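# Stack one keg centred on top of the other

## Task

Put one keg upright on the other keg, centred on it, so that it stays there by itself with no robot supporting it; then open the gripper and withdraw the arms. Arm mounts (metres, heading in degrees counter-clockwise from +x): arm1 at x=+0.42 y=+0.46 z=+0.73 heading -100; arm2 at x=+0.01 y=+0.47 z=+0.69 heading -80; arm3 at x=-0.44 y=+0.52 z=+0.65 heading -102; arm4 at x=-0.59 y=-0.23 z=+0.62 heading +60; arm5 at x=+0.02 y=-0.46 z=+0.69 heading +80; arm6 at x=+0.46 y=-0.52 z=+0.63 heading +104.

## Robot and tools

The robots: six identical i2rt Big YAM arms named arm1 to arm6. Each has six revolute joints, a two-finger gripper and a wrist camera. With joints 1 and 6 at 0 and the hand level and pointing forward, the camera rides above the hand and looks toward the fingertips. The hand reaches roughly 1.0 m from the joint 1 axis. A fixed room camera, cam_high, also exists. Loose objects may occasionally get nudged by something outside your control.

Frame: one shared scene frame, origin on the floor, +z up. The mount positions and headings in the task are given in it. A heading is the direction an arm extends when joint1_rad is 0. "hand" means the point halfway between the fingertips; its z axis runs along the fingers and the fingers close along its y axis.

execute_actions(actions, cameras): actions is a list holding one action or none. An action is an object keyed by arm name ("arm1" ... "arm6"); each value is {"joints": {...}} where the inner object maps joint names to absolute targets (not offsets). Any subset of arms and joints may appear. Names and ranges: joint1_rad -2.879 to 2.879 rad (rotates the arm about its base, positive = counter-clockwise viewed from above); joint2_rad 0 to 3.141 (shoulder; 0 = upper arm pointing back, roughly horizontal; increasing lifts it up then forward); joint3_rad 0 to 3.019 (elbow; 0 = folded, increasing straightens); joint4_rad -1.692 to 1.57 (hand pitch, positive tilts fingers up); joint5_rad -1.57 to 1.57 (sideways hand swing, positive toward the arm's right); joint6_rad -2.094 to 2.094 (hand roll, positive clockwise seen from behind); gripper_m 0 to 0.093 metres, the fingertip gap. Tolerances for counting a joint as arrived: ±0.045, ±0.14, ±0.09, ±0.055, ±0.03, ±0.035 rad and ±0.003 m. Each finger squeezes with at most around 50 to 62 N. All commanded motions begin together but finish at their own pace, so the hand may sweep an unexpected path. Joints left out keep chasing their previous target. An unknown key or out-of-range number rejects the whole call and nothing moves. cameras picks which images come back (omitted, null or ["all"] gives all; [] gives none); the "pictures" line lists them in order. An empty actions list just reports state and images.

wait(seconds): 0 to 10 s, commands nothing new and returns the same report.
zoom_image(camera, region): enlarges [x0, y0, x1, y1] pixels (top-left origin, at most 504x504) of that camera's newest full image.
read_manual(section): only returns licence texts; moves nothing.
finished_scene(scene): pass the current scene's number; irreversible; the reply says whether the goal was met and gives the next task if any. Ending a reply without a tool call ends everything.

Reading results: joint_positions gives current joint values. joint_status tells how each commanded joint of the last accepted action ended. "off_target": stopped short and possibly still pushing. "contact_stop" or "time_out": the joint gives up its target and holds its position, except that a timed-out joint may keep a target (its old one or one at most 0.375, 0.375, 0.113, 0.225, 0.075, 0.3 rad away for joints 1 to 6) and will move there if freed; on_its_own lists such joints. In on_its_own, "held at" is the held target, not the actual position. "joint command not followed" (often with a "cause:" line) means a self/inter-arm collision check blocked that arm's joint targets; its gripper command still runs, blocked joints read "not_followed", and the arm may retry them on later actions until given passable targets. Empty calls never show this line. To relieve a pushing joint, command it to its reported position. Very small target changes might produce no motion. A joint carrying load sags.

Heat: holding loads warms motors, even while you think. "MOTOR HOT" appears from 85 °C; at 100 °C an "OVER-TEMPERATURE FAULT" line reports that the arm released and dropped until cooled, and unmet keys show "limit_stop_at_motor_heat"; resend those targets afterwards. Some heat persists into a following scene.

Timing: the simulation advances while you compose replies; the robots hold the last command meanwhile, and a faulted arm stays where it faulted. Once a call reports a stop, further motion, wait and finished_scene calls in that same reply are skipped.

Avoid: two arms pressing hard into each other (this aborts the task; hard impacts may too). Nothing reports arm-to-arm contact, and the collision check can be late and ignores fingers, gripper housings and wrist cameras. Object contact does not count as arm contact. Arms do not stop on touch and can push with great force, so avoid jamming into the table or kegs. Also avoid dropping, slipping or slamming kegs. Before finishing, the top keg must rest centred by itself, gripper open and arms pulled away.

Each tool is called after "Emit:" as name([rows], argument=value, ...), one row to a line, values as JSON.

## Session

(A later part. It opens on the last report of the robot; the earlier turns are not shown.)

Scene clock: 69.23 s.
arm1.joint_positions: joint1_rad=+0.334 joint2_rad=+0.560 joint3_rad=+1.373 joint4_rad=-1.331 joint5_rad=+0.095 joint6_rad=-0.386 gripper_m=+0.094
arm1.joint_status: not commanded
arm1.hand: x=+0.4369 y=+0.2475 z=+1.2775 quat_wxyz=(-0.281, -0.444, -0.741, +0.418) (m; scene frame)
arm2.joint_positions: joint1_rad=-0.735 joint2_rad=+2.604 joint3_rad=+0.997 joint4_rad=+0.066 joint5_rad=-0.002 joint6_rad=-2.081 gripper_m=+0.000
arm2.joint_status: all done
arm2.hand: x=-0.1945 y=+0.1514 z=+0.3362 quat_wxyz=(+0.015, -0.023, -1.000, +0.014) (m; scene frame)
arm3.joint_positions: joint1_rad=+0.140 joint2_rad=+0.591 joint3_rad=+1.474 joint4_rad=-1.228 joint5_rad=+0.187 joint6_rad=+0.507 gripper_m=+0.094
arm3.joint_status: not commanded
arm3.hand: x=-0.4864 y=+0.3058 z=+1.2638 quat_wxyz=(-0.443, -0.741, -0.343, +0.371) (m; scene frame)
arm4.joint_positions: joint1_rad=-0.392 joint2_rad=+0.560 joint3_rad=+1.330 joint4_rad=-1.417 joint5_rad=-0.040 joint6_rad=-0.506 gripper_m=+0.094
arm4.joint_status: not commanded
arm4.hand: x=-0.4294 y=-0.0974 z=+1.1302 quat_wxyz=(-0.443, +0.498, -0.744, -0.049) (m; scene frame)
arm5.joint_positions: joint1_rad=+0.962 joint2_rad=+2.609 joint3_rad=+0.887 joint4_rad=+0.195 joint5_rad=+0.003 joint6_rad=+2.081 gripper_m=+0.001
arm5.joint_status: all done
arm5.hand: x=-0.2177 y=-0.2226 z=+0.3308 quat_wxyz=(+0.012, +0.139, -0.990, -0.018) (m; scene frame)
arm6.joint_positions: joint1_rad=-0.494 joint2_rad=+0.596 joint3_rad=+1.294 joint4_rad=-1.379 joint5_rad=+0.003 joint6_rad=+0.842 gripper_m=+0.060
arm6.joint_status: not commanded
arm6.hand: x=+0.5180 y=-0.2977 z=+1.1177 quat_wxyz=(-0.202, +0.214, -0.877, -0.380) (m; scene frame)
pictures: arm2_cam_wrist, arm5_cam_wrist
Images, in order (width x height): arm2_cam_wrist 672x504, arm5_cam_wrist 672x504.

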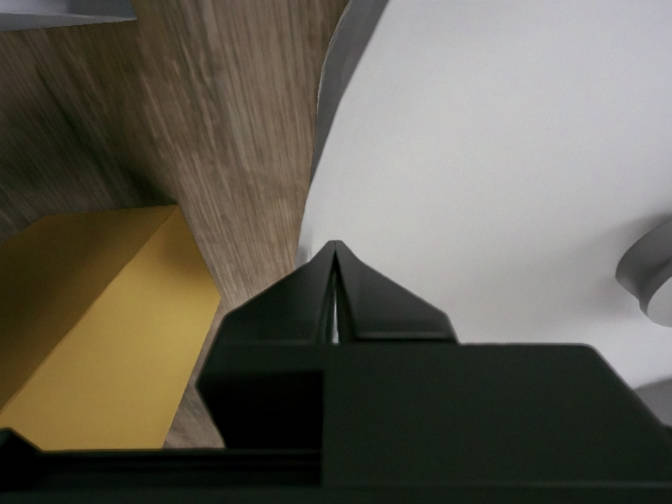

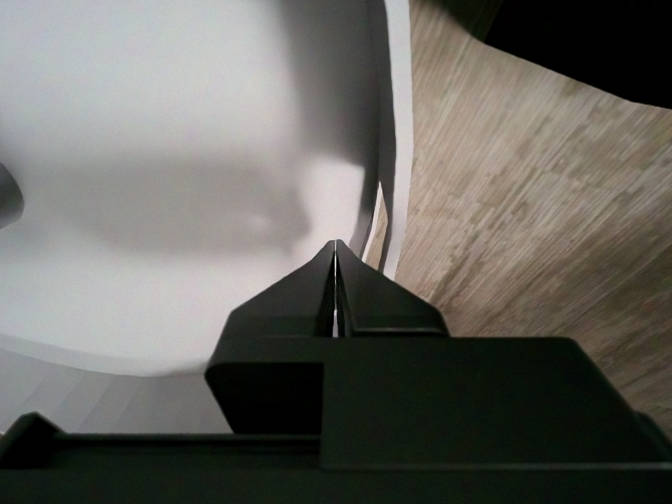

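Emit:
execute_actions([
  {"arm5":{"joints":{"joint1_rad":0.971,"joint2_rad":2.399,"joint3_rad":0.744,"joint4_rad":0.084}},"arm2":{"joints":{"joint2_rad":2.39,"joint3_rad":0.869,"joint4_rad":-0.044}}},
], cameras=[])

Emit:
execute_actions([
  {"arm5":{"joints":{"gripper_m":0.093}},"arm2":{"joints":{"gripper_m":0.093}}},
], cameras=[])

Emit:
execute_actions([
  {"arm5":{"joints":{"joint2_rad":2.52}},"arm2":{"joints":{"joint2_rad":2.5}}},
], cameras=[])

Emit:
execute_actions([
  {"arm5":{"joints":{"joint2_rad":2.631,"joint3_rad":0.874,"joint4_rad":0.186}},"arm2":{"joints":{"joint2_rad":2.615,"joint3_rad":0.99,"joint4_rad":0.054}}},
], cameras=["arm2_cam_wrist","arm5_cam_wrist"])

Emit:
execute_actions([
  {"arm5":{"joints":{"gripper_m":0}},"arm2":{"joints":{"gripper_m":0}}},
], cameras=["arm2_cam_wrist","arm5_cam_wrist"])

Scene clock: 70.40 s.
arm1.joint_positions: joint1_rad=+0.334 joint2_rad=+0.560 joint3_rad=+1.373 joint4_rad=-1.331 joint5_rad=+0.095 joint6_rad=-0.386 gripper_m=+0.094
arm1.joint_status: not commanded
arm1.hand: x=+0.4369 y=+0.2475 z=+1.2775 quat_wxyz=(-0.281, -0.444, -0.741, +0.418) (m; scene frame)
arm2.joint_positions: joint1_rad=-0.735 joint2_rad=+2.394 joint3_rad=+0.870 joint4_rad=-0.033 joint5_rad=-0.002 joint6_rad=-2.081 gripper_m=+0.000
arm2.joint_status: all done
arm2.hand: x=-0.1886 y=+0.1590 z=+0.4081 quat_wxyz=(+0.010, -0.023, -1.000, +0.006) (m; scene frame)
arm3.joint_positions: joint1_rad=+0.140 joint2_rad=+0.591 joint3_rad=+1.474 joint4_rad=-1.228 joint5_rad=+0.187 joint6_rad=+0.507 gripper_m=+0.094
arm3.joint_status: not commanded
arm3.hand: x=-0.4864 y=+0.3058 z=+1.2638 quat_wxyz=(-0.443, -0.741, -0.343, +0.371) (m; scene frame)
arm4.joint_positions: joint1_rad=-0.392 joint2_rad=+0.560 joint3_rad=+1.330 joint4_rad=-1.417 joint5_rad=-0.040 joint6_rad=-0.506 gripper_m=+0.094
arm4.joint_status: not commanded
arm4.hand: x=-0.4294 y=-0.0974 z=+1.1302 quat_wxyz=(-0.443, +0.498, -0.744, -0.049) (m; scene frame)
arm5.joint_positions: joint1_rad=+0.962 joint2_rad=+2.401 joint3_rad=+0.745 joint4_rad=+0.091 joint5_rad=+0.003 joint6_rad=+2.081 gripper_m=+0.001
arm5.joint_status: all done
arm5.hand: x=-0.2035 y=-0.2368 z=+0.3992 quat_wxyz=(+0.000, +0.139, -0.990, -0.003) (m; scene frame)
arm6.joint_positions: joint1_rad=-0.494 joint2_rad=+0.596 joint3_rad=+1.294 joint4_rad=-1.379 joint5_rad=+0.003 joint6_rad=+0.842 gripper_m=+0.060
arm6.joint_status: not commanded
arm6.hand: x=+0.5180 y=-0.2977 z=+1.1177 quat_wxyz=(-0.202, +0.214, -0.877, -0.380) (m; scene frame)
pictures: none
No camera images: the call's "cameras" was empty. Leave "cameras" out to get every camera's image.

Scene clock: 71.10 s.
arm1.joint_positions: joint1_rad=+0.334 joint2_rad=+0.560 joint3_rad=+1.373 joint4_rad=-1.331 joint5_rad=+0.095 joint6_rad=-0.386 gripper_m=+0.094
arm1.joint_status: not commanded
arm1.hand: x=+0.4369 y=+0.2475 z=+1.2775 quat_wxyz=(-0.281, -0.444, -0.741, +0.418) (m; scene frame)
arm2.joint_positions: joint1_rad=-0.735 joint2_rad=+2.394 joint3_rad=+0.870 joint4_rad=-0.033 joint5_rad=-0.002 joint6_rad=-2.081 gripper_m=+0.093
arm2.joint_status: all done
arm2.hand: x=-0.1886 y=+0.1590 z=+0.4081 quat_wxyz=(+0.010, -0.023, -1.000, +0.006) (m; scene frame)
arm3.joint_positions: joint1_rad=+0.140 joint2_rad=+0.591 joint3_rad=+1.474 joint4_rad=-1.228 joint5_rad=+0.187 joint6_rad=+0.507 gripper_m=+0.094
arm3.joint_status: not commanded
arm3.hand: x=-0.4864 y=+0.3058 z=+1.2638 quat_wxyz=(-0.443, -0.741, -0.343, +0.371) (m; scene frame)
arm4.joint_positions: joint1_rad=-0.392 joint2_rad=+0.560 joint3_rad=+1.330 joint4_rad=-1.417 joint5_rad=-0.040 joint6_rad=-0.506 gripper_m=+0.094
arm4.joint_status: not commanded
arm4.hand: x=-0.4294 y=-0.0974 z=+1.1302 quat_wxyz=(-0.443, +0.498, -0.744, -0.049) (m; scene frame)
arm5.joint_positions: joint1_rad=+0.962 joint2_rad=+2.401 joint3_rad=+0.745 joint4_rad=+0.091 joint5_rad=+0.003 joint6_rad=+2.081 gripper_m=+0.093
arm5.joint_status: all done
arm5.hand: x=-0.2035 y=-0.2368 z=+0.3992 quat_wxyz=(+0.000, +0.139, -0.990, -0.003) (m; scene frame)
arm6.joint_positions: joint1_rad=-0.494 joint2_rad=+0.596 joint3_rad=+1.294 joint4_rad=-1.379 joint5_rad=+0.003 joint6_rad=+0.842 gripper_m=+0.060
arm6.joint_status: not commanded
arm6.hand: x=+0.5180 y=-0.2977 z=+1.1177 quat_wxyz=(-0.202, +0.214, -0.877, -0.380) (m; scene frame)
pictures: none
No camera images: the call's "cameras" was empty. Leave "cameras" out to get every camera's image.

Scene clock: 72.07 s.
arm1.joint_positions: joint1_rad=+0.334 joint2_rad=+0.560 joint3_rad=+1.373 joint4_rad=-1.331 joint5_rad=+0.095 joint6_rad=-0.386 gripper_m=+0.094
arm1.joint_status: not commanded
arm1.hand: x=+0.4369 y=+0.2475 z=+1.2775 quat_wxyz=(-0.281, -0.444, -0.741, +0.418) (m; scene frame)
arm2.joint_positions: joint1_rad=-0.735 joint2_rad=+2.517 joint3_rad=+0.870 joint4_rad=-0.035 joint5_rad=-0.002 joint6_rad=-2.081 gripper_m=+0.093
arm2.joint_status: all done
arm2.hand: x=-0.1604 y=+0.2052 z=+0.3688 quat_wxyz=(-0.021, -0.024, -0.998, -0.047) (m; scene frame)
arm3.joint_positions: joint1_rad=+0.140 joint2_rad=+0.591 joint3_rad=+1.474 joint4_rad=-1.228 joint5_rad=+0.187 joint6_rad=+0.507 gripper_m=+0.094
arm3.joint_status: not commanded
arm3.hand: x=-0.4864 y=+0.3058 z=+1.2638 quat_wxyz=(-0.443, -0.741, -0.343, +0.371) (m; scene frame)
arm4.joint_positions: joint1_rad=-0.392 joint2_rad=+0.560 joint3_rad=+1.330 joint4_rad=-1.417 joint5_rad=-0.040 joint6_rad=-0.506 gripper_m=+0.094
arm4.joint_status: not commanded
arm4.hand: x=-0.4294 y=-0.0974 z=+1.1302 quat_wxyz=(-0.443, +0.498, -0.744, -0.049) (m; scene frame)
arm5.joint_positions: joint1_rad=+0.962 joint2_rad=+2.515 joint3_rad=+0.745 joint4_rad=+0.088 joint5_rad=+0.002 joint6_rad=+2.081 gripper_m=+0.093
arm5.joint_status: all done
arm5.hand: x=-0.1676 y=-0.2725 z=+0.3686 quat_wxyz=(-0.035, +0.139, -0.989, +0.044) (m; scene frame)
arm6.joint_positions: joint1_rad=-0.494 joint2_rad=+0.596 joint3_rad=+1.294 joint4_rad=-1.379 joint5_rad=+0.003 joint6_rad=+0.842 gripper_m=+0.060
arm6.joint_status: not commanded
arm6.hand: x=+0.5180 y=-0.2977 z=+1.1177 quat_wxyz=(-0.202, +0.214, -0.877, -0.380) (m; scene frame)
pictures: none
No camera images: the call's "cameras" was empty. Leave "cameras" out to get every camera's image.

Scene clock: 72.83 s.
arm1.joint_positions: joint1_rad=+0.334 joint2_rad=+0.560 joint3_rad=+1.373 joint4_rad=-1.331 joint5_rad=+0.095 joint6_rad=-0.386 gripper_m=+0.094
arm1.joint_status: not commanded
arm1.hand: x=+0.4369 y=+0.2475 z=+1.2775 quat_wxyz=(-0.281, -0.444, -0.741, +0.418) (m; scene frame)
arm2.joint_positions: joint1_rad=-0.735 joint2_rad=+2.617 joint3_rad=+0.991 joint4_rad=+0.043 joint5_rad=-0.002 joint6_rad=-2.081 gripper_m=+0.093
arm2.joint_status: all done
arm2.hand: x=-0.1859 y=+0.1654 z=+0.3314 quat_wxyz=(+0.004, -0.024, -1.000, -0.005) (m; scene frame)
arm3.joint_positions: joint1_rad=+0.140 joint2_rad=+0.591 joint3_rad=+1.474 joint4_rad=-1.228 joint5_rad=+0.187 joint6_rad=+0.507 gripper_m=+0.094
arm3.joint_status: not commanded
arm3.hand: x=-0.4864 y=+0.3058 z=+1.2638 quat_wxyz=(-0.443, -0.741, -0.343, +0.371) (m; scene frame)
arm4.joint_positions: joint1_rad=-0.392 joint2_rad=+0.560 joint3_rad=+1.330 joint4_rad=-1.417 joint5_rad=-0.040 joint6_rad=-0.506 gripper_m=+0.094
arm4.joint_status: not commanded
arm4.hand: x=-0.4294 y=-0.0974 z=+1.1302 quat_wxyz=(-0.443, +0.498, -0.744, -0.049) (m; scene frame)
arm5.joint_positions: joint1_rad=+0.962 joint2_rad=+2.611 joint3_rad=+0.871 joint4_rad=+0.179 joint5_rad=+0.002 joint6_rad=+2.081 gripper_m=+0.093
arm5.joint_status: all done
arm5.hand: x=-0.2070 y=-0.2333 z=+0.3309 quat_wxyz=(+0.002, +0.139, -0.990, -0.005) (m; scene frame)
arm6.joint_positions: joint1_rad=-0.494 joint2_rad=+0.596 joint3_rad=+1.294 joint4_rad=-1.379 joint5_rad=+0.003 joint6_rad=+0.842 gripper_m=+0.060
arm6.joint_status: not commanded
arm6.hand: x=+0.5180 y=-0.2977 z=+1.1177 quat_wxyz=(-0.202, +0.214, -0.877, -0.380) (m; scene frame)
pictures: arm2_cam_wrist, arm5_cam_wrist
Images, in order (width x height): arm2_cam_wrist 672x504, arm5_cam_wrist 672x504.

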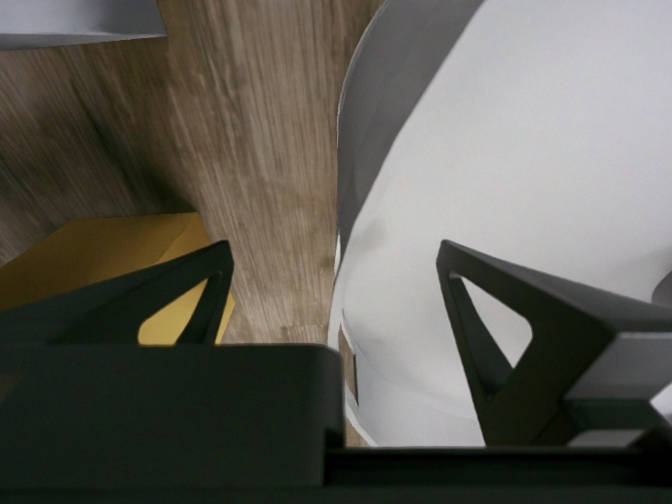

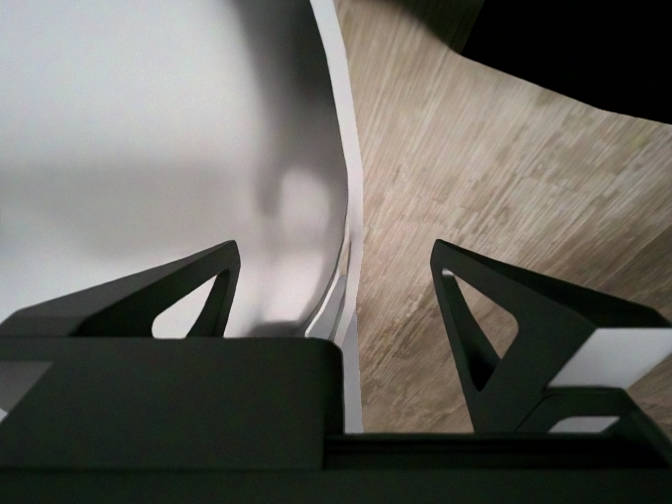

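Scene clock: 73.80 s.
arm1.joint_positions: joint1_rad=+0.334 joint2_rad=+0.560 joint3_rad=+1.373 joint4_rad=-1.331 joint5_rad=+0.095 joint6_rad=-0.386 gripper_m=+0.094
arm1.joint_status: not commanded
arm1.hand: x=+0.4369 y=+0.2475 z=+1.2775 quat_wxyz=(-0.281, -0.444, -0.741, +0.418) (m; scene frame)
arm2.joint_positions: joint1_rad=-0.735 joint2_rad=+2.617 joint3_rad=+0.992 joint4_rad=+0.047 joint5_rad=-0.008 joint6_rad=-1.980 gripper_m=+0.003
arm2.joint_status: all done
arm2.hand: x=-0.1862 y=+0.1633 z=+0.3314 quat_wxyz=(+0.003, -0.075, -0.997, -0.001) (m; scene frame)
arm3.joint_positions: joint1_rad=+0.140 joint2_rad=+0.591 joint3_rad=+1.474 joint4_rad=-1.228 joint5_rad=+0.187 joint6_rad=+0.507 gripper_m=+0.094
arm3.joint_status: not commanded
arm3.hand: x=-0.4864 y=+0.3058 z=+1.2638 quat_wxyz=(-0.443, -0.741, -0.343, +0.371) (m; scene frame)
arm4.joint_positions: joint1_rad=-0.392 joint2_rad=+0.560 joint3_rad=+1.330 joint4_rad=-1.417 joint5_rad=-0.040 joint6_rad=-0.506 gripper_m=+0.094
arm4.joint_status: not commanded
arm4.hand: x=-0.4294 y=-0.0974 z=+1.1302 quat_wxyz=(-0.443, +0.498, -0.744, -0.049) (m; scene frame)
arm5.joint_positions: joint1_rad=+0.962 joint2_rad=+2.614 joint3_rad=+0.866 joint4_rad=+0.178 joint5_rad=-0.003 joint6_rad=+2.110 gripper_m=+0.004
arm5.joint_status: gripper_m off_target (ended at +0.004, target +0.000)
arm5.hand: x=-0.2045 y=-0.2374 z=+0.3304 quat_wxyz=(+0.002, +0.125, -0.992, +0.001) (m; scene frame)
arm6.joint_positions: joint1_rad=-0.494 joint2_rad=+0.596 joint3_rad=+1.294 joint4_rad=-1.379 joint5_rad=+0.003 joint6_rad=+0.842 gripper_m=+0.060
arm6.joint_status: not commanded
arm6.hand: x=+0.5180 y=-0.2977 z=+1.1177 quat_wxyz=(-0.202, +0.214, -0.877, -0.380) (m; scene frame)
pictures: arm2_cam_wrist, arm5_cam_wrist
Images, in order (width x height): arm2_cam_wrist 672x504, arm5_cam_wrist 672x504.

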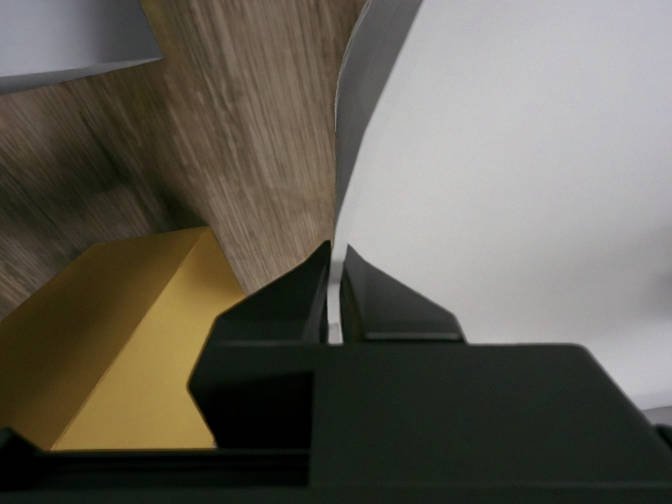

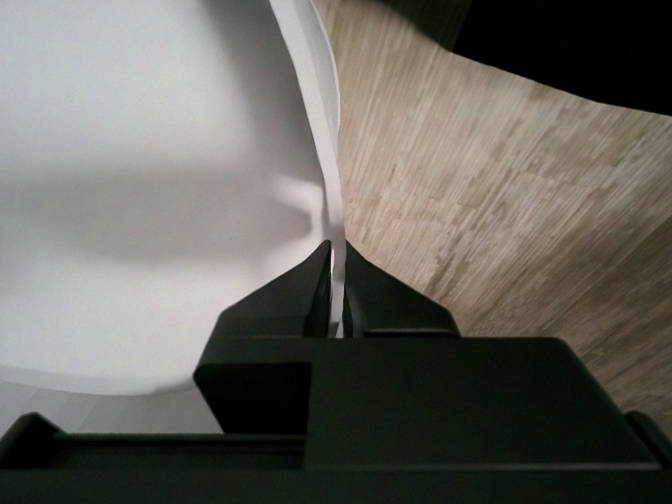

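Emit:
execute_actions([
  {"arm4":{"joints":{"joint1_rad":-0.153,"joint2_rad":1.949,"joint3_rad":0.437,"joint4_rad":-0.059,"joint5_rad":0,"joint6_rad":-0.677}},"arm2":{"joints":{"joint6_rad":-1.98}}},
], cameras=["arm4_cam_wrist"])

Emit:
execute_actions([
  {"arm4":{"joints":{"joint2_rad":2.168,"joint3_rad":0.4825,"joint4_rad":0.115}}},
], cameras=["arm4_cam_wrist","cam_high"])

Scene clock: 75.97 s.
arm1.joint_positions: joint1_rad=+0.334 joint2_rad=+0.560 joint3_rad=+1.373 joint4_rad=-1.331 joint5_rad=+0.095 joint6_rad=-0.386 gripper_m=+0.094
arm1.joint_status: not commanded
arm1.hand: x=+0.4369 y=+0.2475 z=+1.2775 quat_wxyz=(-0.281, -0.444, -0.741, +0.418) (m; scene frame)
arm2.joint_positions: joint1_rad=-0.735 joint2_rad=+2.617 joint3_rad=+0.992 joint4_rad=+0.047 joint5_rad=-0.008 joint6_rad=-1.951 gripper_m=+0.003
arm2.joint_status: all done
arm2.hand: x=-0.1862 y=+0.1633 z=+0.3314 quat_wxyz=(+0.003, -0.089, -0.996, -0.001) (m; scene frame)
arm3.joint_positions: joint1_rad=+0.140 joint2_rad=+0.591 joint3_rad=+1.474 joint4_rad=-1.228 joint5_rad=+0.187 joint6_rad=+0.507 gripper_m=+0.094
arm3.joint_status: not commanded
arm3.hand: x=-0.4864 y=+0.3058 z=+1.2638 quat_wxyz=(-0.443, -0.741, -0.343, +0.371) (m; scene frame)
arm4.joint_positions: joint1_rad=-0.160 joint2_rad=+1.934 joint3_rad=+0.435 joint4_rad=-0.071 joint5_rad=-0.002 joint6_rad=-0.669 gripper_m=+0.094
arm4.joint_status: all done
arm4.hand: x=-0.4333 y=-0.0396 z=+0.4563 quat_wxyz=(+0.001, +0.701, -0.713, +0.000) (m; scene frame)
arm5.joint_positions: joint1_rad=+0.962 joint2_rad=+2.614 joint3_rad=+0.866 joint4_rad=+0.178 joint5_rad=-0.003 joint6_rad=+2.110 gripper_m=+0.004
arm5.joint_status: not commanded
arm5.hand: x=-0.2045 y=-0.2374 z=+0.3304 quat_wxyz=(+0.002, +0.125, -0.992, +0.001) (m; scene frame)
arm6.joint_positions: joint1_rad=-0.494 joint2_rad=+0.596 joint3_rad=+1.294 joint4_rad=-1.379 joint5_rad=+0.003 joint6_rad=+0.842 gripper_m=+0.060
arm6.joint_status: not commanded
arm6.hand: x=+0.5180 y=-0.2977 z=+1.1177 quat_wxyz=(-0.202, +0.214, -0.877, -0.380) (m; scene frame)
pictures: arm4_cam_wrist
Images, in order (width x height): arm4_cam_wrist 672x504.

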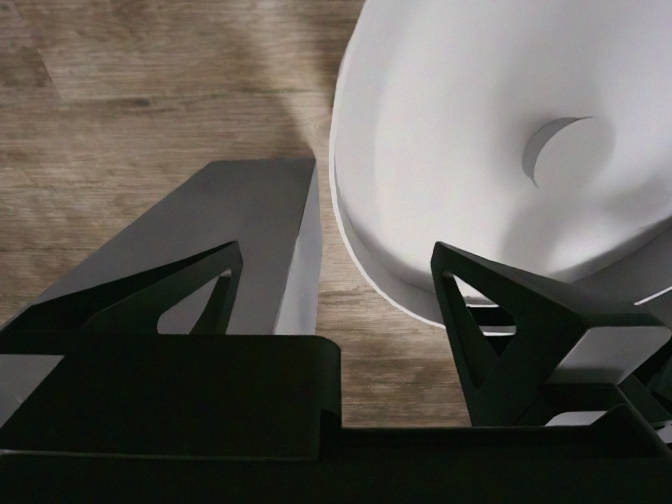

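Scene clock: 76.97 s.
arm1.joint_positions: joint1_rad=+0.334 joint2_rad=+0.560 joint3_rad=+1.373 joint4_rad=-1.331 joint5_rad=+0.095 joint6_rad=-0.386 gripper_m=+0.094
arm1.joint_status: not commanded
arm1.hand: x=+0.4369 y=+0.2475 z=+1.2775 quat_wxyz=(-0.281, -0.444, -0.741, +0.418) (m; scene frame)
arm2.joint_positions: joint1_rad=-0.735 joint2_rad=+2.617 joint3_rad=+0.992 joint4_rad=+0.047 joint5_rad=-0.008 joint6_rad=-1.951 gripper_m=+0.003
arm2.joint_status: not commanded
arm2.hand: x=-0.1862 y=+0.1633 z=+0.3314 quat_wxyz=(+0.003, -0.089, -0.996, -0.001) (m; scene frame)
arm3.joint_positions: joint1_rad=+0.140 joint2_rad=+0.591 joint3_rad=+1.474 joint4_rad=-1.228 joint5_rad=+0.187 joint6_rad=+0.507 gripper_m=+0.094
arm3.joint_status: not commanded
arm3.hand: x=-0.4864 y=+0.3058 z=+1.2638 quat_wxyz=(-0.443, -0.741, -0.343, +0.371) (m; scene frame)
arm4.joint_positions: joint1_rad=-0.160 joint2_rad=+2.158 joint3_rad=+0.483 joint4_rad=+0.102 joint5_rad=-0.002 joint6_rad=-0.669 gripper_m=+0.094
arm4.joint_status: all done
arm4.hand: x=-0.4324 y=-0.0388 z=+0.4053 quat_wxyz=(+0.002, +0.701, -0.713, +0.000) (m; scene frame)
arm5.joint_positions: joint1_rad=+0.962 joint2_rad=+2.614 joint3_rad=+0.866 joint4_rad=+0.178 joint5_rad=-0.003 joint6_rad=+2.110 gripper_m=+0.004
arm5.joint_status: not commanded
arm5.hand: x=-0.2045 y=-0.2374 z=+0.3304 quat_wxyz=(+0.002, +0.125, -0.992, +0.001) (m; scene frame)
arm6.joint_positions: joint1_rad=-0.494 joint2_rad=+0.596 joint3_rad=+1.294 joint4_rad=-1.379 joint5_rad=+0.003 joint6_rad=+0.842 gripper_m=+0.060
arm6.joint_status: not commanded
arm6.hand: x=+0.5180 y=-0.2977 z=+1.1177 quat_wxyz=(-0.202, +0.214, -0.877, -0.380) (m; scene frame)
pictures: arm4_cam_wrist, cam_high
Images, in order (width x height): arm4_cam_wrist 672x504, cam_high 672x504.

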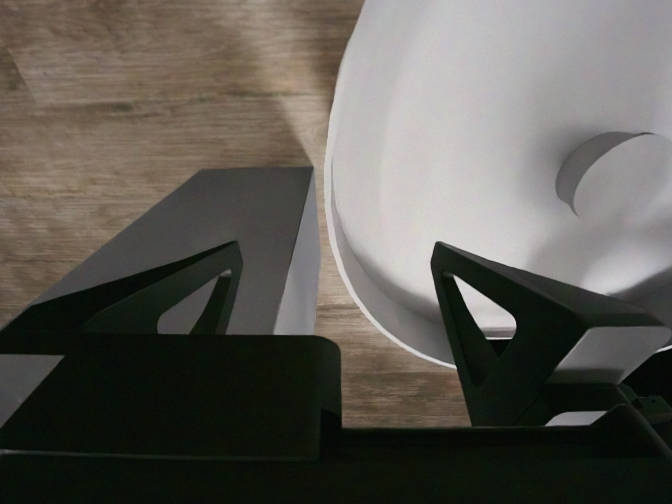

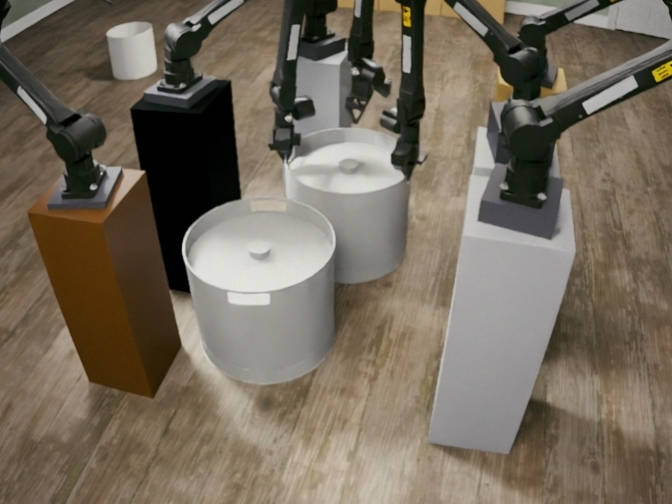

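Emit:
execute_actions([
  {"arm4":{"joints":{"joint2_rad":2.3}}},
], cameras=[])

Emit:
execute_actions([
  {"arm4":{"joints":{"joint2_rad":2.43,"joint3_rad":0.576,"joint4_rad":0.277}}},
], cameras=[])

Emit:
execute_actions([
  {"arm4":{"joints":{"gripper_m":0}}},
], cameras=["arm4_cam_wrist"])

Scene clock: 77.93 s.
arm1.joint_positions: joint1_rad=+0.334 joint2_rad=+0.560 joint3_rad=+1.373 joint4_rad=-1.331 joint5_rad=+0.095 joint6_rad=-0.386 gripper_m=+0.094
arm1.joint_status: not commanded
arm1.hand: x=+0.4369 y=+0.2475 z=+1.2775 quat_wxyz=(-0.281, -0.444, -0.741, +0.418) (m; scene frame)
arm2.joint_positions: joint1_rad=-0.735 joint2_rad=+2.617 joint3_rad=+0.992 joint4_rad=+0.047 joint5_rad=-0.008 joint6_rad=-1.951 gripper_m=+0.003
arm2.joint_status: not commanded
arm2.hand: x=-0.1862 y=+0.1633 z=+0.3314 quat_wxyz=(+0.003, -0.089, -0.996, -0.001) (m; scene frame)
arm3.joint_positions: joint1_rad=+0.140 joint2_rad=+0.591 joint3_rad=+1.474 joint4_rad=-1.228 joint5_rad=+0.187 joint6_rad=+0.507 gripper_m=+0.094
arm3.joint_status: not commanded
arm3.hand: x=-0.4864 y=+0.3058 z=+1.2638 quat_wxyz=(-0.443, -0.741, -0.343, +0.371) (m; scene frame)
arm4.joint_positions: joint1_rad=-0.160 joint2_rad=+2.292 joint3_rad=+0.483 joint4_rad=+0.107 joint5_rad=-0.002 joint6_rad=-0.669 gripper_m=+0.094
arm4.joint_status: all done
arm4.hand: x=-0.4625 y=-0.0756 z=+0.3780 quat_wxyz=(+0.066, +0.699, -0.712, +0.007) (m; scene frame)
arm5.joint_positions: joint1_rad=+0.962 joint2_rad=+2.614 joint3_rad=+0.866 joint4_rad=+0.178 joint5_rad=-0.003 joint6_rad=+2.110 gripper_m=+0.004
arm5.joint_status: not commanded
arm5.hand: x=-0.2045 y=-0.2374 z=+0.3304 quat_wxyz=(+0.002, +0.125, -0.992, +0.001) (m; scene frame)
arm6.joint_positions: joint1_rad=-0.494 joint2_rad=+0.596 joint3_rad=+1.294 joint4_rad=-1.379 joint5_rad=+0.003 joint6_rad=+0.842 gripper_m=+0.060
arm6.joint_status: not commanded
arm6.hand: x=+0.5180 y=-0.2977 z=+1.1177 quat_wxyz=(-0.202, +0.214, -0.877, -0.380) (m; scene frame)
pictures: none
No camera images: the call's "cameras" was empty. Leave "cameras" out to get every camera's image.

Scene clock: 78.80 s.
arm1.joint_positions: joint1_rad=+0.334 joint2_rad=+0.560 joint3_rad=+1.373 joint4_rad=-1.331 joint5_rad=+0.095 joint6_rad=-0.386 gripper_m=+0.094
arm1.joint_status: not commanded
arm1.hand: x=+0.4369 y=+0.2475 z=+1.2775 quat_wxyz=(-0.281, -0.444, -0.741, +0.418) (m; scene frame)
arm2.joint_positions: joint1_rad=-0.735 joint2_rad=+2.617 joint3_rad=+0.992 joint4_rad=+0.047 joint5_rad=-0.008 joint6_rad=-1.951 gripper_m=+0.003
arm2.joint_status: not commanded
arm2.hand: x=-0.1862 y=+0.1633 z=+0.3314 quat_wxyz=(+0.003, -0.089, -0.996, -0.001) (m; scene frame)
arm3.joint_positions: joint1_rad=+0.140 joint2_rad=+0.591 joint3_rad=+1.474 joint4_rad=-1.228 joint5_rad=+0.187 joint6_rad=+0.507 gripper_m=+0.094
arm3.joint_status: not commanded
arm3.hand: x=-0.4864 y=+0.3058 z=+1.2638 quat_wxyz=(-0.443, -0.741, -0.343, +0.371) (m; scene frame)
arm4.joint_positions: joint1_rad=-0.160 joint2_rad=+2.412 joint3_rad=+0.580 joint4_rad=+0.265 joint5_rad=-0.002 joint6_rad=-0.669 gripper_m=+0.094
arm4.joint_status: all done
arm4.hand: x=-0.4302 y=-0.0364 z=+0.3402 quat_wxyz=(-0.001, +0.701, -0.713, +0.000) (m; scene frame)
arm5.joint_positions: joint1_rad=+0.962 joint2_rad=+2.614 joint3_rad=+0.866 joint4_rad=+0.178 joint5_rad=-0.003 joint6_rad=+2.110 gripper_m=+0.004
arm5.joint_status: not commanded
arm5.hand: x=-0.2045 y=-0.2374 z=+0.3304 quat_wxyz=(+0.002, +0.125, -0.992, +0.001) (m; scene frame)
arm6.joint_positions: joint1_rad=-0.494 joint2_rad=+0.596 joint3_rad=+1.294 joint4_rad=-1.379 joint5_rad=+0.003 joint6_rad=+0.842 gripper_m=+0.060
arm6.joint_status: not commanded
arm6.hand: x=+0.5180 y=-0.2977 z=+1.1177 quat_wxyz=(-0.202, +0.214, -0.877, -0.380) (m; scene frame)
pictures: none
No camera images: the call's "cameras" was empty. Leave "cameras" out to get every camera's image.

Scene clock: 79.57 s.
arm1.joint_positions: joint1_rad=+0.334 joint2_rad=+0.560 joint3_rad=+1.373 joint4_rad=-1.331 joint5_rad=+0.095 joint6_rad=-0.386 gripper_m=+0.094
arm1.joint_status: not commanded
arm1.hand: x=+0.4369 y=+0.2475 z=+1.2775 quat_wxyz=(-0.281, -0.444, -0.741, +0.418) (m; scene frame)
arm2.joint_positions: joint1_rad=-0.735 joint2_rad=+2.617 joint3_rad=+0.992 joint4_rad=+0.047 joint5_rad=-0.008 joint6_rad=-1.951 gripper_m=+0.003
arm2.joint_status: not commanded
arm2.hand: x=-0.1862 y=+0.1633 z=+0.3314 quat_wxyz=(+0.003, -0.089, -0.996, -0.001) (m; scene frame)
arm3.joint_positions: joint1_rad=+0.140 joint2_rad=+0.591 joint3_rad=+1.474 joint4_rad=-1.228 joint5_rad=+0.187 joint6_rad=+0.507 gripper_m=+0.094
arm3.joint_status: not commanded
arm3.hand: x=-0.4864 y=+0.3058 z=+1.2638 quat_wxyz=(-0.443, -0.741, -0.343, +0.371) (m; scene frame)
arm4.joint_positions: joint1_rad=-0.146 joint2_rad=+2.416 joint3_rad=+0.574 joint4_rad=+0.265 joint5_rad=-0.015 joint6_rad=-0.691 gripper_m=+0.004
arm4.joint_status: gripper_m off_target (ended at +0.004, target +0.000)
arm4.hand: x=-0.4380 y=-0.0370 z=+0.3401 quat_wxyz=(+0.005, +0.714, -0.701, -0.006) (m; scene frame)
arm5.joint_positions: joint1_rad=+0.962 joint2_rad=+2.614 joint3_rad=+0.866 joint4_rad=+0.178 joint5_rad=-0.003 joint6_rad=+2.110 gripper_m=+0.004
arm5.joint_status: not commanded
arm5.hand: x=-0.2045 y=-0.2374 z=+0.3304 quat_wxyz=(+0.002, +0.125, -0.992, +0.001) (m; scene frame)
arm6.joint_positions: joint1_rad=-0.494 joint2_rad=+0.596 joint3_rad=+1.294 joint4_rad=-1.379 joint5_rad=+0.003 joint6_rad=+0.842 gripper_m=+0.060
arm6.joint_status: not commanded
arm6.hand: x=+0.5180 y=-0.2977 z=+1.1177 quat_wxyz=(-0.202, +0.214, -0.877, -0.380) (m; scene frame)
pictures: arm4_cam_wrist
Images, in order (width x height): arm4_cam_wrist 672x504.

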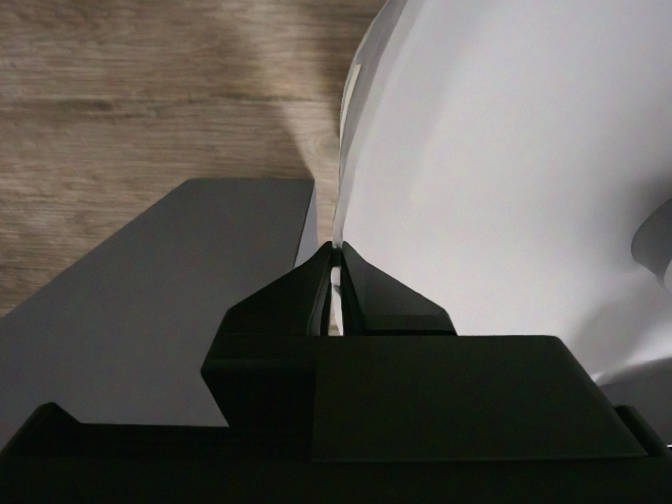

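Emit:
execute_actions([
  {"arm5":{"joints":{"joint2_rad":1.75,"joint3_rad":0.64,"joint4_rad":-0.303}},"arm2":{"joints":{"joint2_rad":1.79,"joint3_rad":0.79,"joint4_rad":-0.39,"joint6_rad":-1.95}},"arm4":{"joints":{"joint2_rad":1.43,"joint3_rad":0.45,"joint4_rad":-0.537}}},
], cameras=["cam_high"])

Scene clock: 82.83 s.
arm1.joint_positions: joint1_rad=+0.334 joint2_rad=+0.560 joint3_rad=+1.373 joint4_rad=-1.331 joint5_rad=+0.095 joint6_rad=-0.386 gripper_m=+0.094
arm1.joint_status: not commanded
arm1.hand: x=+0.4369 y=+0.2475 z=+1.2775 quat_wxyz=(-0.281, -0.444, -0.741, +0.418) (m; scene frame)
arm2.joint_positions: joint1_rad=-0.730 joint2_rad=+1.956 joint3_rad=+0.753 joint4_rad=-0.367 joint5_rad=+0.007 joint6_rad=-1.956 gripper_m=+0.003
arm2.joint_status: joint2_rad time_out (moved -0.662 of -0.827); the others done
arm2.on_its_own: joint2_rad reads +1.956 and still pushes toward +1.790 since a time_out
arm2.hand: x=-0.1853 y=+0.1605 z=+0.5512 quat_wxyz=(+0.012, -0.084, -0.996, +0.000) (m; scene frame)
arm3.joint_positions: joint1_rad=+0.140 joint2_rad=+0.591 joint3_rad=+1.474 joint4_rad=-1.228 joint5_rad=+0.187 joint6_rad=+0.507 gripper_m=+0.094
arm3.joint_status: not commanded
arm3.hand: x=-0.4864 y=+0.3058 z=+1.2638 quat_wxyz=(-0.443, -0.741, -0.343, +0.371) (m; scene frame)
arm4.joint_positions: joint1_rad=-0.161 joint2_rad=+1.469 joint3_rad=+0.436 joint4_rad=-0.523 joint5_rad=+0.004 joint6_rad=-0.710 gripper_m=+0.004
arm4.joint_status: all done
arm4.hand: x=-0.4304 y=-0.0377 z=+0.5631 quat_wxyz=(-0.006, +0.715, -0.699, +0.003) (m; scene frame)
arm5.joint_positions: joint1_rad=+0.947 joint2_rad=+1.895 joint3_rad=+0.607 joint4_rad=-0.298 joint5_rad=+0.004 joint6_rad=+2.110 gripper_m=+0.004
arm5.joint_status: joint2_rad time_out (moved -0.719 of -0.864); the others done
arm5.on_its_own: joint2_rad reads +1.895 and still pushes toward +1.750 since a time_out
arm5.hand: x=-0.1961 y=-0.2377 z=+0.5451 quat_wxyz=(-0.006, +0.118, -0.993, +0.005) (m; scene frame)
arm6.joint_positions: joint1_rad=-0.494 joint2_rad=+0.596 joint3_rad=+1.294 joint4_rad=-1.379 joint5_rad=+0.003 joint6_rad=+0.842 gripper_m=+0.060
arm6.joint_status: not commanded
arm6.hand: x=+0.5180 y=-0.2977 z=+1.1177 quat_wxyz=(-0.202, +0.214, -0.877, -0.380) (m; scene frame)
pictures: cam_high
Images, in order (width x height): cam_high 672x504.

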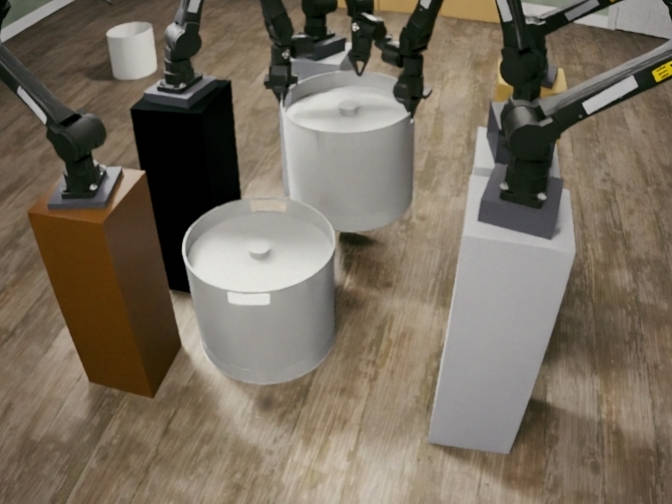

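Emit:
execute_actions([
  {"arm5":{"joints":{"joint2_rad":1.15,"joint3_rad":0.88,"joint4_rad":-1.058}},"arm2":{"joints":{"joint2_rad":1.26,"joint3_rad":1.01,"joint4_rad":-1.053}},"arm4":{"joints":{"joint2_rad":0.95,"joint3_rad":0.82,"joint4_rad":-1.363}}},
], cameras=["cam_high"])

Scene clock: 85.83 s.
arm1.joint_positions: joint1_rad=+0.334 joint2_rad=+0.560 joint3_rad=+1.373 joint4_rad=-1.331 joint5_rad=+0.095 joint6_rad=-0.386 gripper_m=+0.094
arm1.joint_status: not commanded
arm1.hand: x=+0.4369 y=+0.2475 z=+1.2775 quat_wxyz=(-0.281, -0.444, -0.741, +0.418) (m; scene frame)
arm2.joint_positions: joint1_rad=-0.730 joint2_rad=+1.425 joint3_rad=+0.854 joint4_rad=-0.961 joint5_rad=-0.001 joint6_rad=-1.956 gripper_m=+0.003
arm2.joint_status: joint2_rad time_out (moved -0.531 of -0.696); joint3_rad time_out (moved +0.101 of +0.257); joint4_rad time_out (moved -0.595 of -0.686)
arm2.on_its_own: joint2_rad reads +1.425 and still pushes toward +1.260 since a time_out; joint3_rad reads +0.854 and still pushes toward +0.967 since a time_out; joint4_rad reads -0.961 and still pushes toward -1.053 since a time_out
arm2.hand: x=-0.1809 y=+0.1598 z=+0.7605 quat_wxyz=(+0.017, -0.084, -0.996, +0.018) (m; scene frame)
arm3.joint_positions: joint1_rad=+0.140 joint2_rad=+0.591 joint3_rad=+1.474 joint4_rad=-1.228 joint5_rad=+0.187 joint6_rad=+0.507 gripper_m=+0.094
arm3.joint_status: not commanded
arm3.hand: x=-0.4864 y=+0.3058 z=+1.2638 quat_wxyz=(-0.443, -0.741, -0.343, +0.371) (m; scene frame)
arm4.joint_positions: joint1_rad=-0.159 joint2_rad=+0.980 joint3_rad=+0.752 joint4_rad=-1.285 joint5_rad=+0.026 joint6_rad=-0.706 gripper_m=+0.004
arm4.joint_status: joint4_rad time_out (moved -0.761 of -0.840); the others done
arm4.on_its_own: joint4_rad reads -1.285 and still pushes toward -1.363 since a time_out
arm4.hand: x=-0.4257 y=-0.0362 z=+0.7742 quat_wxyz=(-0.029, +0.714, -0.700, +0.012) (m; scene frame)
arm5.joint_positions: joint1_rad=+0.945 joint2_rad=+1.254 joint3_rad=+0.723 joint4_rad=-0.999 joint5_rad=+0.020 joint6_rad=+2.110 gripper_m=+0.004
arm5.joint_status: joint3_rad time_out (moved +0.115 of +0.273); joint4_rad time_out (moved -0.702 of -0.760); the others done
arm5.on_its_own: joint3_rad reads +0.723 and still pushes toward +0.835 since a time_out; joint4_rad reads -0.999 and still pushes toward -1.058 since a time_out
arm5.hand: x=-0.1918 y=-0.2370 z=+0.7622 quat_wxyz=(+0.004, +0.116, -0.993, -0.022) (m; scene frame)
arm6.joint_positions: joint1_rad=-0.494 joint2_rad=+0.596 joint3_rad=+1.294 joint4_rad=-1.379 joint5_rad=+0.003 joint6_rad=+0.842 gripper_m=+0.060
arm6.joint_status: not commanded
arm6.hand: x=+0.5180 y=-0.2977 z=+1.1177 quat_wxyz=(-0.202, +0.214, -0.877, -0.380) (m; scene frame)
pictures: cam_high
Images, in order (width x height): cam_high 672x504.

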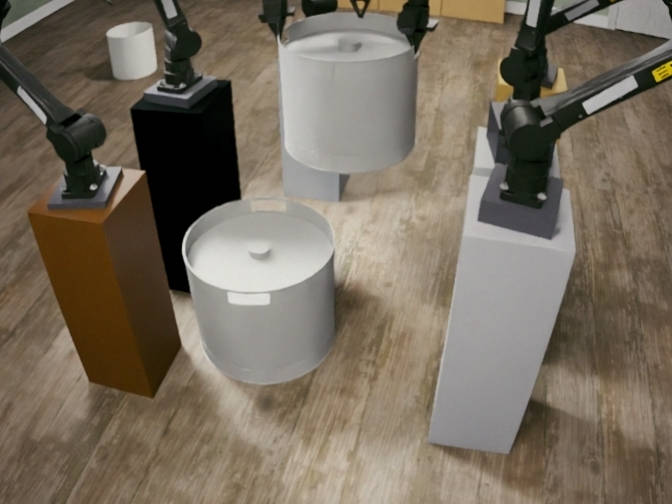

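Emit:
execute_actions([
  {"arm5":{"joints":{"joint1_rad":0.686,"joint2_rad":1.04,"joint3_rad":0.73,"joint4_rad":-1.04,"joint6_rad":1.83}},"arm2":{"joints":{"joint1_rad":-0.487,"joint2_rad":1.2,"joint3_rad":0.91,"joint4_rad":-1.0,"joint6_rad":-1.71}},"arm4":{"joints":{"joint1_rad":-0.389,"joint2_rad":1.16,"joint3_rad":0.96,"joint4_rad":-1.27,"joint6_rad":-0.94}}},
], cameras=["cam_high"])

Scene clock: 88.50 s.
arm1.joint_positions: joint1_rad=+0.334 joint2_rad=+0.560 joint3_rad=+1.373 joint4_rad=-1.331 joint5_rad=+0.095 joint6_rad=-0.386 gripper_m=+0.094
arm1.joint_status: not commanded
arm1.hand: x=+0.4369 y=+0.2475 z=+1.2775 quat_wxyz=(-0.281, -0.444, -0.741, +0.418) (m; scene frame)
arm2.joint_positions: joint1_rad=-0.491 joint2_rad=+1.372 joint3_rad=+0.785 joint4_rad=-0.979 joint5_rad=+0.013 joint6_rad=-1.715 gripper_m=+0.003
arm2.joint_status: joint2_rad time_out (moved -0.053 of -0.225); joint3_rad time_out (moved -0.069 of +0.056); the others done
arm2.on_its_own: joint2_rad reads +1.372 and still pushes toward +1.200 since a time_out; joint3_rad reads +0.785 and still pushes toward +0.898 since a time_out
arm2.hand: x=-0.0946 y=+0.1542 z=+0.7539 quat_wxyz=(+0.015, -0.085, -0.996, +0.002) (m; scene frame)
arm3.joint_positions: joint1_rad=+0.140 joint2_rad=+0.591 joint3_rad=+1.474 joint4_rad=-1.228 joint5_rad=+0.187 joint6_rad=+0.507 gripper_m=+0.094
arm3.joint_status: not commanded
arm3.hand: x=-0.4864 y=+0.3058 z=+1.2638 quat_wxyz=(-0.443, -0.741, -0.343, +0.371) (m; scene frame)
arm4.joint_positions: joint1_rad=-0.397 joint2_rad=+1.210 joint3_rad=+0.873 joint4_rad=-1.227 joint5_rad=+0.001 joint6_rad=-0.951 gripper_m=+0.004
arm4.joint_status: all done
arm4.hand: x=-0.3391 y=-0.0408 z=+0.7598 quat_wxyz=(-0.003, +0.716, -0.698, +0.002) (m; scene frame)
arm5.joint_positions: joint1_rad=+0.693 joint2_rad=+1.155 joint3_rad=+0.614 joint4_rad=-1.045 joint5_rad=-0.006 joint6_rad=+1.881 gripper_m=+0.004
arm5.joint_status: joint3_rad time_out (moved -0.108 of +0.007); joint6_rad time_out (moved -0.228 of -0.280); the others done
arm5.on_its_own: joint3_rad reads +0.614 and still pushes toward +0.727 since a time_out; joint6_rad reads +1.881 and still pushes toward +1.830 since a time_out
arm5.hand: x=-0.1073 y=-0.2392 z=+0.7518 quat_wxyz=(+0.000, +0.105, -0.994, +0.008) (m; scene frame)
arm6.joint_positions: joint1_rad=-0.494 joint2_rad=+0.596 joint3_rad=+1.294 joint4_rad=-1.379 joint5_rad=+0.003 joint6_rad=+0.842 gripper_m=+0.060
arm6.joint_status: not commanded
arm6.hand: x=+0.5180 y=-0.2977 z=+1.1177 quat_wxyz=(-0.202, +0.214, -0.877, -0.380) (m; scene frame)
pictures: cam_high
Images, in order (width x height): cam_high 672x504.

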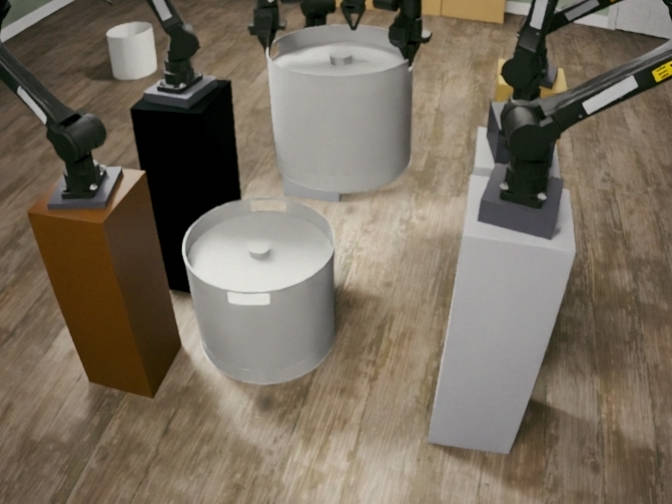

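Emit:
execute_actions([
  {"arm5":{"joints":{"joint1_rad":0.33,"joint2_rad":0.92,"joint3_rad":0.68,"joint4_rad":-1.08,"joint6_rad":1.526}},"arm2":{"joints":{"joint1_rad":-0.207,"joint2_rad":1.135,"joint3_rad":0.88,"joint4_rad":-1.01,"joint6_rad":-1.43}},"arm4":{"joints":{"joint1_rad":-0.531,"joint2_rad":1.345,"joint3_rad":1.19,"joint4_rad":-1.25,"joint6_rad":-1.085}}},
], cameras=["cam_high"])

Scene clock: 91.23 s.
arm1.joint_positions: joint1_rad=+0.334 joint2_rad=+0.560 joint3_rad=+1.373 joint4_rad=-1.331 joint5_rad=+0.095 joint6_rad=-0.386 gripper_m=+0.094
arm1.joint_status: not commanded
arm1.hand: x=+0.4369 y=+0.2475 z=+1.2775 quat_wxyz=(-0.281, -0.444, -0.741, +0.418) (m; scene frame)
arm2.joint_positions: joint1_rad=-0.207 joint2_rad=+1.293 joint3_rad=+0.741 joint4_rad=-1.002 joint5_rad=+0.011 joint6_rad=-1.425 gripper_m=+0.003
arm2.joint_status: joint2_rad time_out (moved -0.079 of -0.237); joint3_rad time_out (moved -0.045 of +0.095); the others done
arm2.on_its_own: joint2_rad reads +1.293 and still pushes toward +1.135 since a time_out; joint3_rad reads +0.741 and still pushes toward +0.858 since a time_out
arm2.hand: x=-0.0007 y=+0.1577 z=+0.7615 quat_wxyz=(+0.013, -0.088, -0.996, +0.009) (m; scene frame)
arm3.joint_positions: joint1_rad=+0.140 joint2_rad=+0.591 joint3_rad=+1.474 joint4_rad=-1.228 joint5_rad=+0.187 joint6_rad=+0.507 gripper_m=+0.094
arm3.joint_status: not commanded
arm3.hand: x=-0.4864 y=+0.3058 z=+1.2638 quat_wxyz=(-0.443, -0.741, -0.343, +0.371) (m; scene frame)
arm4.joint_positions: joint1_rad=-0.532 joint2_rad=+1.411 joint3_rad=+1.082 joint4_rad=-1.228 joint5_rad=-0.001 joint6_rad=-1.081 gripper_m=+0.004
arm4.joint_status: joint3_rad time_out (moved +0.209 of +0.317); the others done
arm4.on_its_own: joint3_rad reads +1.082 and still pushes toward +1.190 since a time_out
arm4.hand: x=-0.2468 y=-0.0367 z=+0.7693 quat_wxyz=(-0.006, +0.715, -0.699, +0.003) (m; scene frame)
arm5.joint_positions: joint1_rad=+0.336 joint2_rad=+1.024 joint3_rad=+0.559 joint4_rad=-1.091 joint5_rad=-0.003 joint6_rad=+1.543 gripper_m=+0.004
arm5.joint_status: joint3_rad time_out (moved -0.055 of +0.066); the others done
arm5.on_its_own: joint3_rad reads +0.559 and still pushes toward +0.671 since a time_out
arm5.hand: x=-0.0171 y=-0.2353 z=+0.7619 quat_wxyz=(+0.002, +0.095, -0.995, -0.007) (m; scene frame)
arm6.joint_positions: joint1_rad=-0.494 joint2_rad=+0.596 joint3_rad=+1.294 joint4_rad=-1.379 joint5_rad=+0.003 joint6_rad=+0.842 gripper_m=+0.060
arm6.joint_status: not commanded
arm6.hand: x=+0.5180 y=-0.2977 z=+1.1177 quat_wxyz=(-0.202, +0.214, -0.877, -0.380) (m; scene frame)
pictures: cam_high
Images, in order (width x height): cam_high 672x504.

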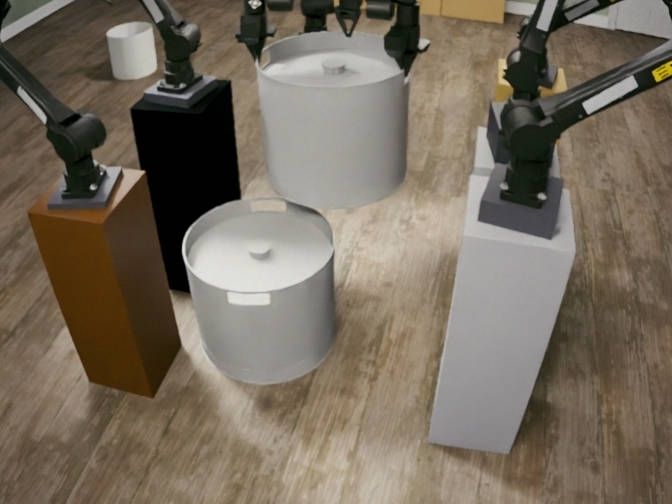

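Emit:
execute_actions([
  {"arm5":{"joints":{"joint1_rad":-0.14,"joint2_rad":0.875,"joint3_rad":0.645,"joint4_rad":-1.1,"joint6_rad":1.07}},"arm2":{"joints":{"joint1_rad":0.089,"joint2_rad":1.225,"joint3_rad":0.97,"joint4_rad":-1.01,"joint6_rad":-1.13}},"arm4":{"joints":{"joint1_rad":-0.678,"joint2_rad":1.53,"joint3_rad":1.44,"joint4_rad":-1.27,"joint6_rad":-1.23}}},
], cameras=["cam_high"])

Scene clock: 94.00 s.
arm1.joint_positions: joint1_rad=+0.334 joint2_rad=+0.560 joint3_rad=+1.373 joint4_rad=-1.331 joint5_rad=+0.095 joint6_rad=-0.386 gripper_m=+0.094
arm1.joint_status: not commanded
arm1.hand: x=+0.4369 y=+0.2475 z=+1.2775 quat_wxyz=(-0.281, -0.444, -0.741, +0.418) (m; scene frame)
arm2.joint_positions: joint1_rad=+0.085 joint2_rad=+1.367 joint3_rad=+0.783 joint4_rad=-0.962 joint5_rad=+0.012 joint6_rad=-1.142 gripper_m=+0.003
arm2.joint_status: joint2_rad time_out (moved +0.074 of -0.068); joint3_rad time_out (moved +0.043 of +0.229); the others done
arm2.on_its_own: joint2_rad reads +1.367 and still pushes toward +1.225 since a time_out; joint3_rad reads +0.783 and still pushes toward +0.896 since a time_out
arm2.hand: x=+0.0956 y=+0.1443 z=+0.7519 quat_wxyz=(+0.009, -0.083, -0.996, +0.014) (m; scene frame)
arm3.joint_positions: joint1_rad=+0.140 joint2_rad=+0.591 joint3_rad=+1.474 joint4_rad=-1.228 joint5_rad=+0.187 joint6_rad=+0.507 gripper_m=+0.094
arm3.joint_status: not commanded
arm3.hand: x=-0.4864 y=+0.3058 z=+1.2638 quat_wxyz=(-0.443, -0.741, -0.343, +0.371) (m; scene frame)
arm4.joint_positions: joint1_rad=-0.669 joint2_rad=+1.619 joint3_rad=+1.314 joint4_rad=-1.254 joint5_rad=-0.005 joint6_rad=-1.230 gripper_m=+0.004
arm4.joint_status: joint3_rad time_out (moved +0.231 of +0.358); the others done
arm4.on_its_own: joint3_rad reads +1.314 and still pushes toward +1.426 since a time_out
arm4.hand: x=-0.1483 y=-0.0550 z=+0.7679 quat_wxyz=(-0.005, +0.719, -0.695, +0.001) (m; scene frame)
arm5.joint_positions: joint1_rad=-0.126 joint2_rad=+0.971 joint3_rad=+0.529 joint4_rad=-1.084 joint5_rad=-0.008 joint6_rad=+1.075 gripper_m=+0.004
arm5.joint_status: joint3_rad time_out (moved -0.030 of +0.086); the others done
arm5.on_its_own: joint3_rad reads +0.529 and still pushes toward +0.641 since a time_out
arm5.hand: x=+0.0839 y=-0.2493 z=+0.7621 quat_wxyz=(-0.005, +0.098, -0.995, -0.022) (m; scene frame)
arm6.joint_positions: joint1_rad=-0.494 joint2_rad=+0.596 joint3_rad=+1.294 joint4_rad=-1.379 joint5_rad=+0.003 joint6_rad=+0.842 gripper_m=+0.060
arm6.joint_status: not commanded
arm6.hand: x=+0.5180 y=-0.2977 z=+1.1177 quat_wxyz=(-0.202, +0.214, -0.877, -0.380) (m; scene frame)
pictures: cam_high
Images, in order (width x height): cam_high 672x504.

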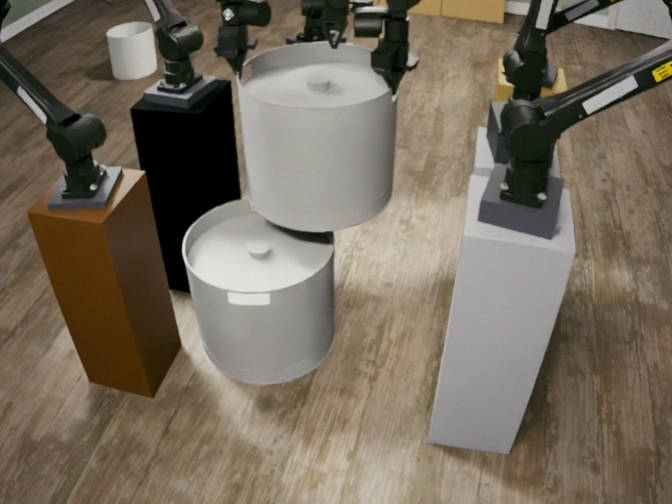

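Emit:
execute_actions([
  {"arm5":{"joints":{"joint1_rad":-0.693,"joint2_rad":0.9,"joint3_rad":0.655,"joint4_rad":-1.09,"joint6_rad":0.51}},"arm2":{"joints":{"joint1_rad":0.276,"joint2_rad":1.43,"joint3_rad":1.23,"joint4_rad":-1.03,"joint6_rad":-0.95}},"arm4":{"joints":{"joint1_rad":-0.846,"joint2_rad":1.71,"joint3_rad":1.71,"joint4_rad":-1.33,"joint6_rad":-1.4}}},
], cameras=["cam_high"])

Scene clock: 96.73 s.
arm1.joint_positions: joint1_rad=+0.334 joint2_rad=+0.560 joint3_rad=+1.373 joint4_rad=-1.331 joint5_rad=+0.095 joint6_rad=-0.386 gripper_m=+0.094
arm1.joint_status: not commanded
arm1.hand: x=+0.4369 y=+0.2475 z=+1.2775 quat_wxyz=(-0.281, -0.444, -0.741, +0.418) (m; scene frame)
arm2.joint_positions: joint1_rad=+0.270 joint2_rad=+1.640 joint3_rad=+1.047 joint4_rad=-0.981 joint5_rad=+0.002 joint6_rad=-0.993 gripper_m=+0.003
arm2.joint_status: joint2_rad time_out (moved +0.273 of +0.063); joint3_rad time_out (moved +0.263 of +0.447); joint6_rad time_out (moved +0.149 of +0.192); the others done
arm2.on_its_own: joint2_rad reads +1.640 and still pushes toward +1.430 since a time_out; joint3_rad reads +1.047 and still pushes toward +1.159 since a time_out; joint6_rad reads -0.993 and still pushes toward -0.950 since a time_out
arm2.hand: x=+0.1964 y=+0.0804 z=+0.7353 quat_wxyz=(+0.010, -0.065, -0.998, -0.001) (m; scene frame)
arm3.joint_positions: joint1_rad=+0.140 joint2_rad=+0.591 joint3_rad=+1.474 joint4_rad=-1.228 joint5_rad=+0.187 joint6_rad=+0.507 gripper_m=+0.094
arm3.joint_status: not commanded
arm3.hand: x=-0.4864 y=+0.3058 z=+1.2638 quat_wxyz=(-0.443, -0.741, -0.343, +0.371) (m; scene frame)
arm4.joint_positions: joint1_rad=-0.858 joint2_rad=+1.851 joint3_rad=+1.568 joint4_rad=-1.296 joint5_rad=+0.003 joint6_rad=-1.430 gripper_m=+0.004
arm4.joint_status: joint2_rad time_out (moved +0.231 of +0.091); joint3_rad time_out (moved +0.255 of +0.396); the others done
arm4.on_its_own: joint2_rad reads +1.851 and still pushes toward +1.710 since a time_out; joint3_rad reads +1.568 and still pushes toward +1.681 since a time_out
arm4.hand: x=-0.0427 y=-0.1277 z=+0.7470 quat_wxyz=(+0.005, +0.723, -0.691, +0.001) (m; scene frame)
arm5.joint_positions: joint1_rad=-0.684 joint2_rad=+0.892 joint3_rad=+0.620 joint4_rad=-1.092 joint5_rad=+0.002 joint6_rad=+0.526 gripper_m=+0.001
arm5.joint_status: all done
arm5.on_its_own: gripper_m moved -0.003 to your old target +0.000
arm5.hand: x=+0.2136 y=-0.2932 z=+0.8146 quat_wxyz=(-0.085, +0.093, -0.990, -0.059) (m; scene frame)
arm6.joint_positions: joint1_rad=-0.494 joint2_rad=+0.596 joint3_rad=+1.294 joint4_rad=-1.379 joint5_rad=+0.003 joint6_rad=+0.842 gripper_m=+0.060
arm6.joint_status: not commanded
arm6.hand: x=+0.5180 y=-0.2977 z=+1.1177 quat_wxyz=(-0.202, +0.214, -0.877, -0.380) (m; scene frame)
pictures: cam_high
Images, in order (width x height): cam_high 672x504.

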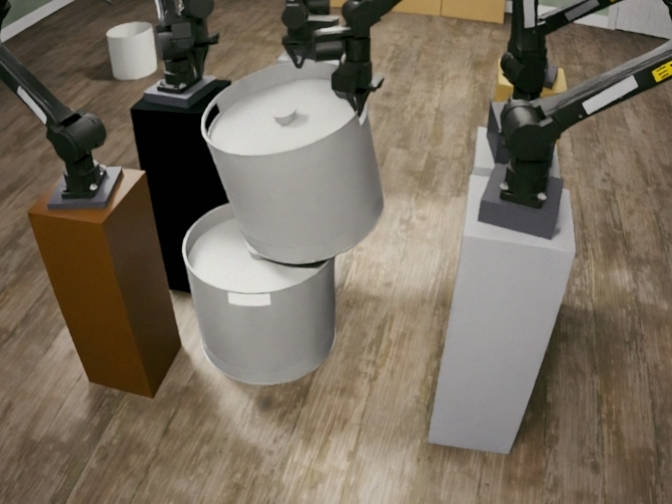

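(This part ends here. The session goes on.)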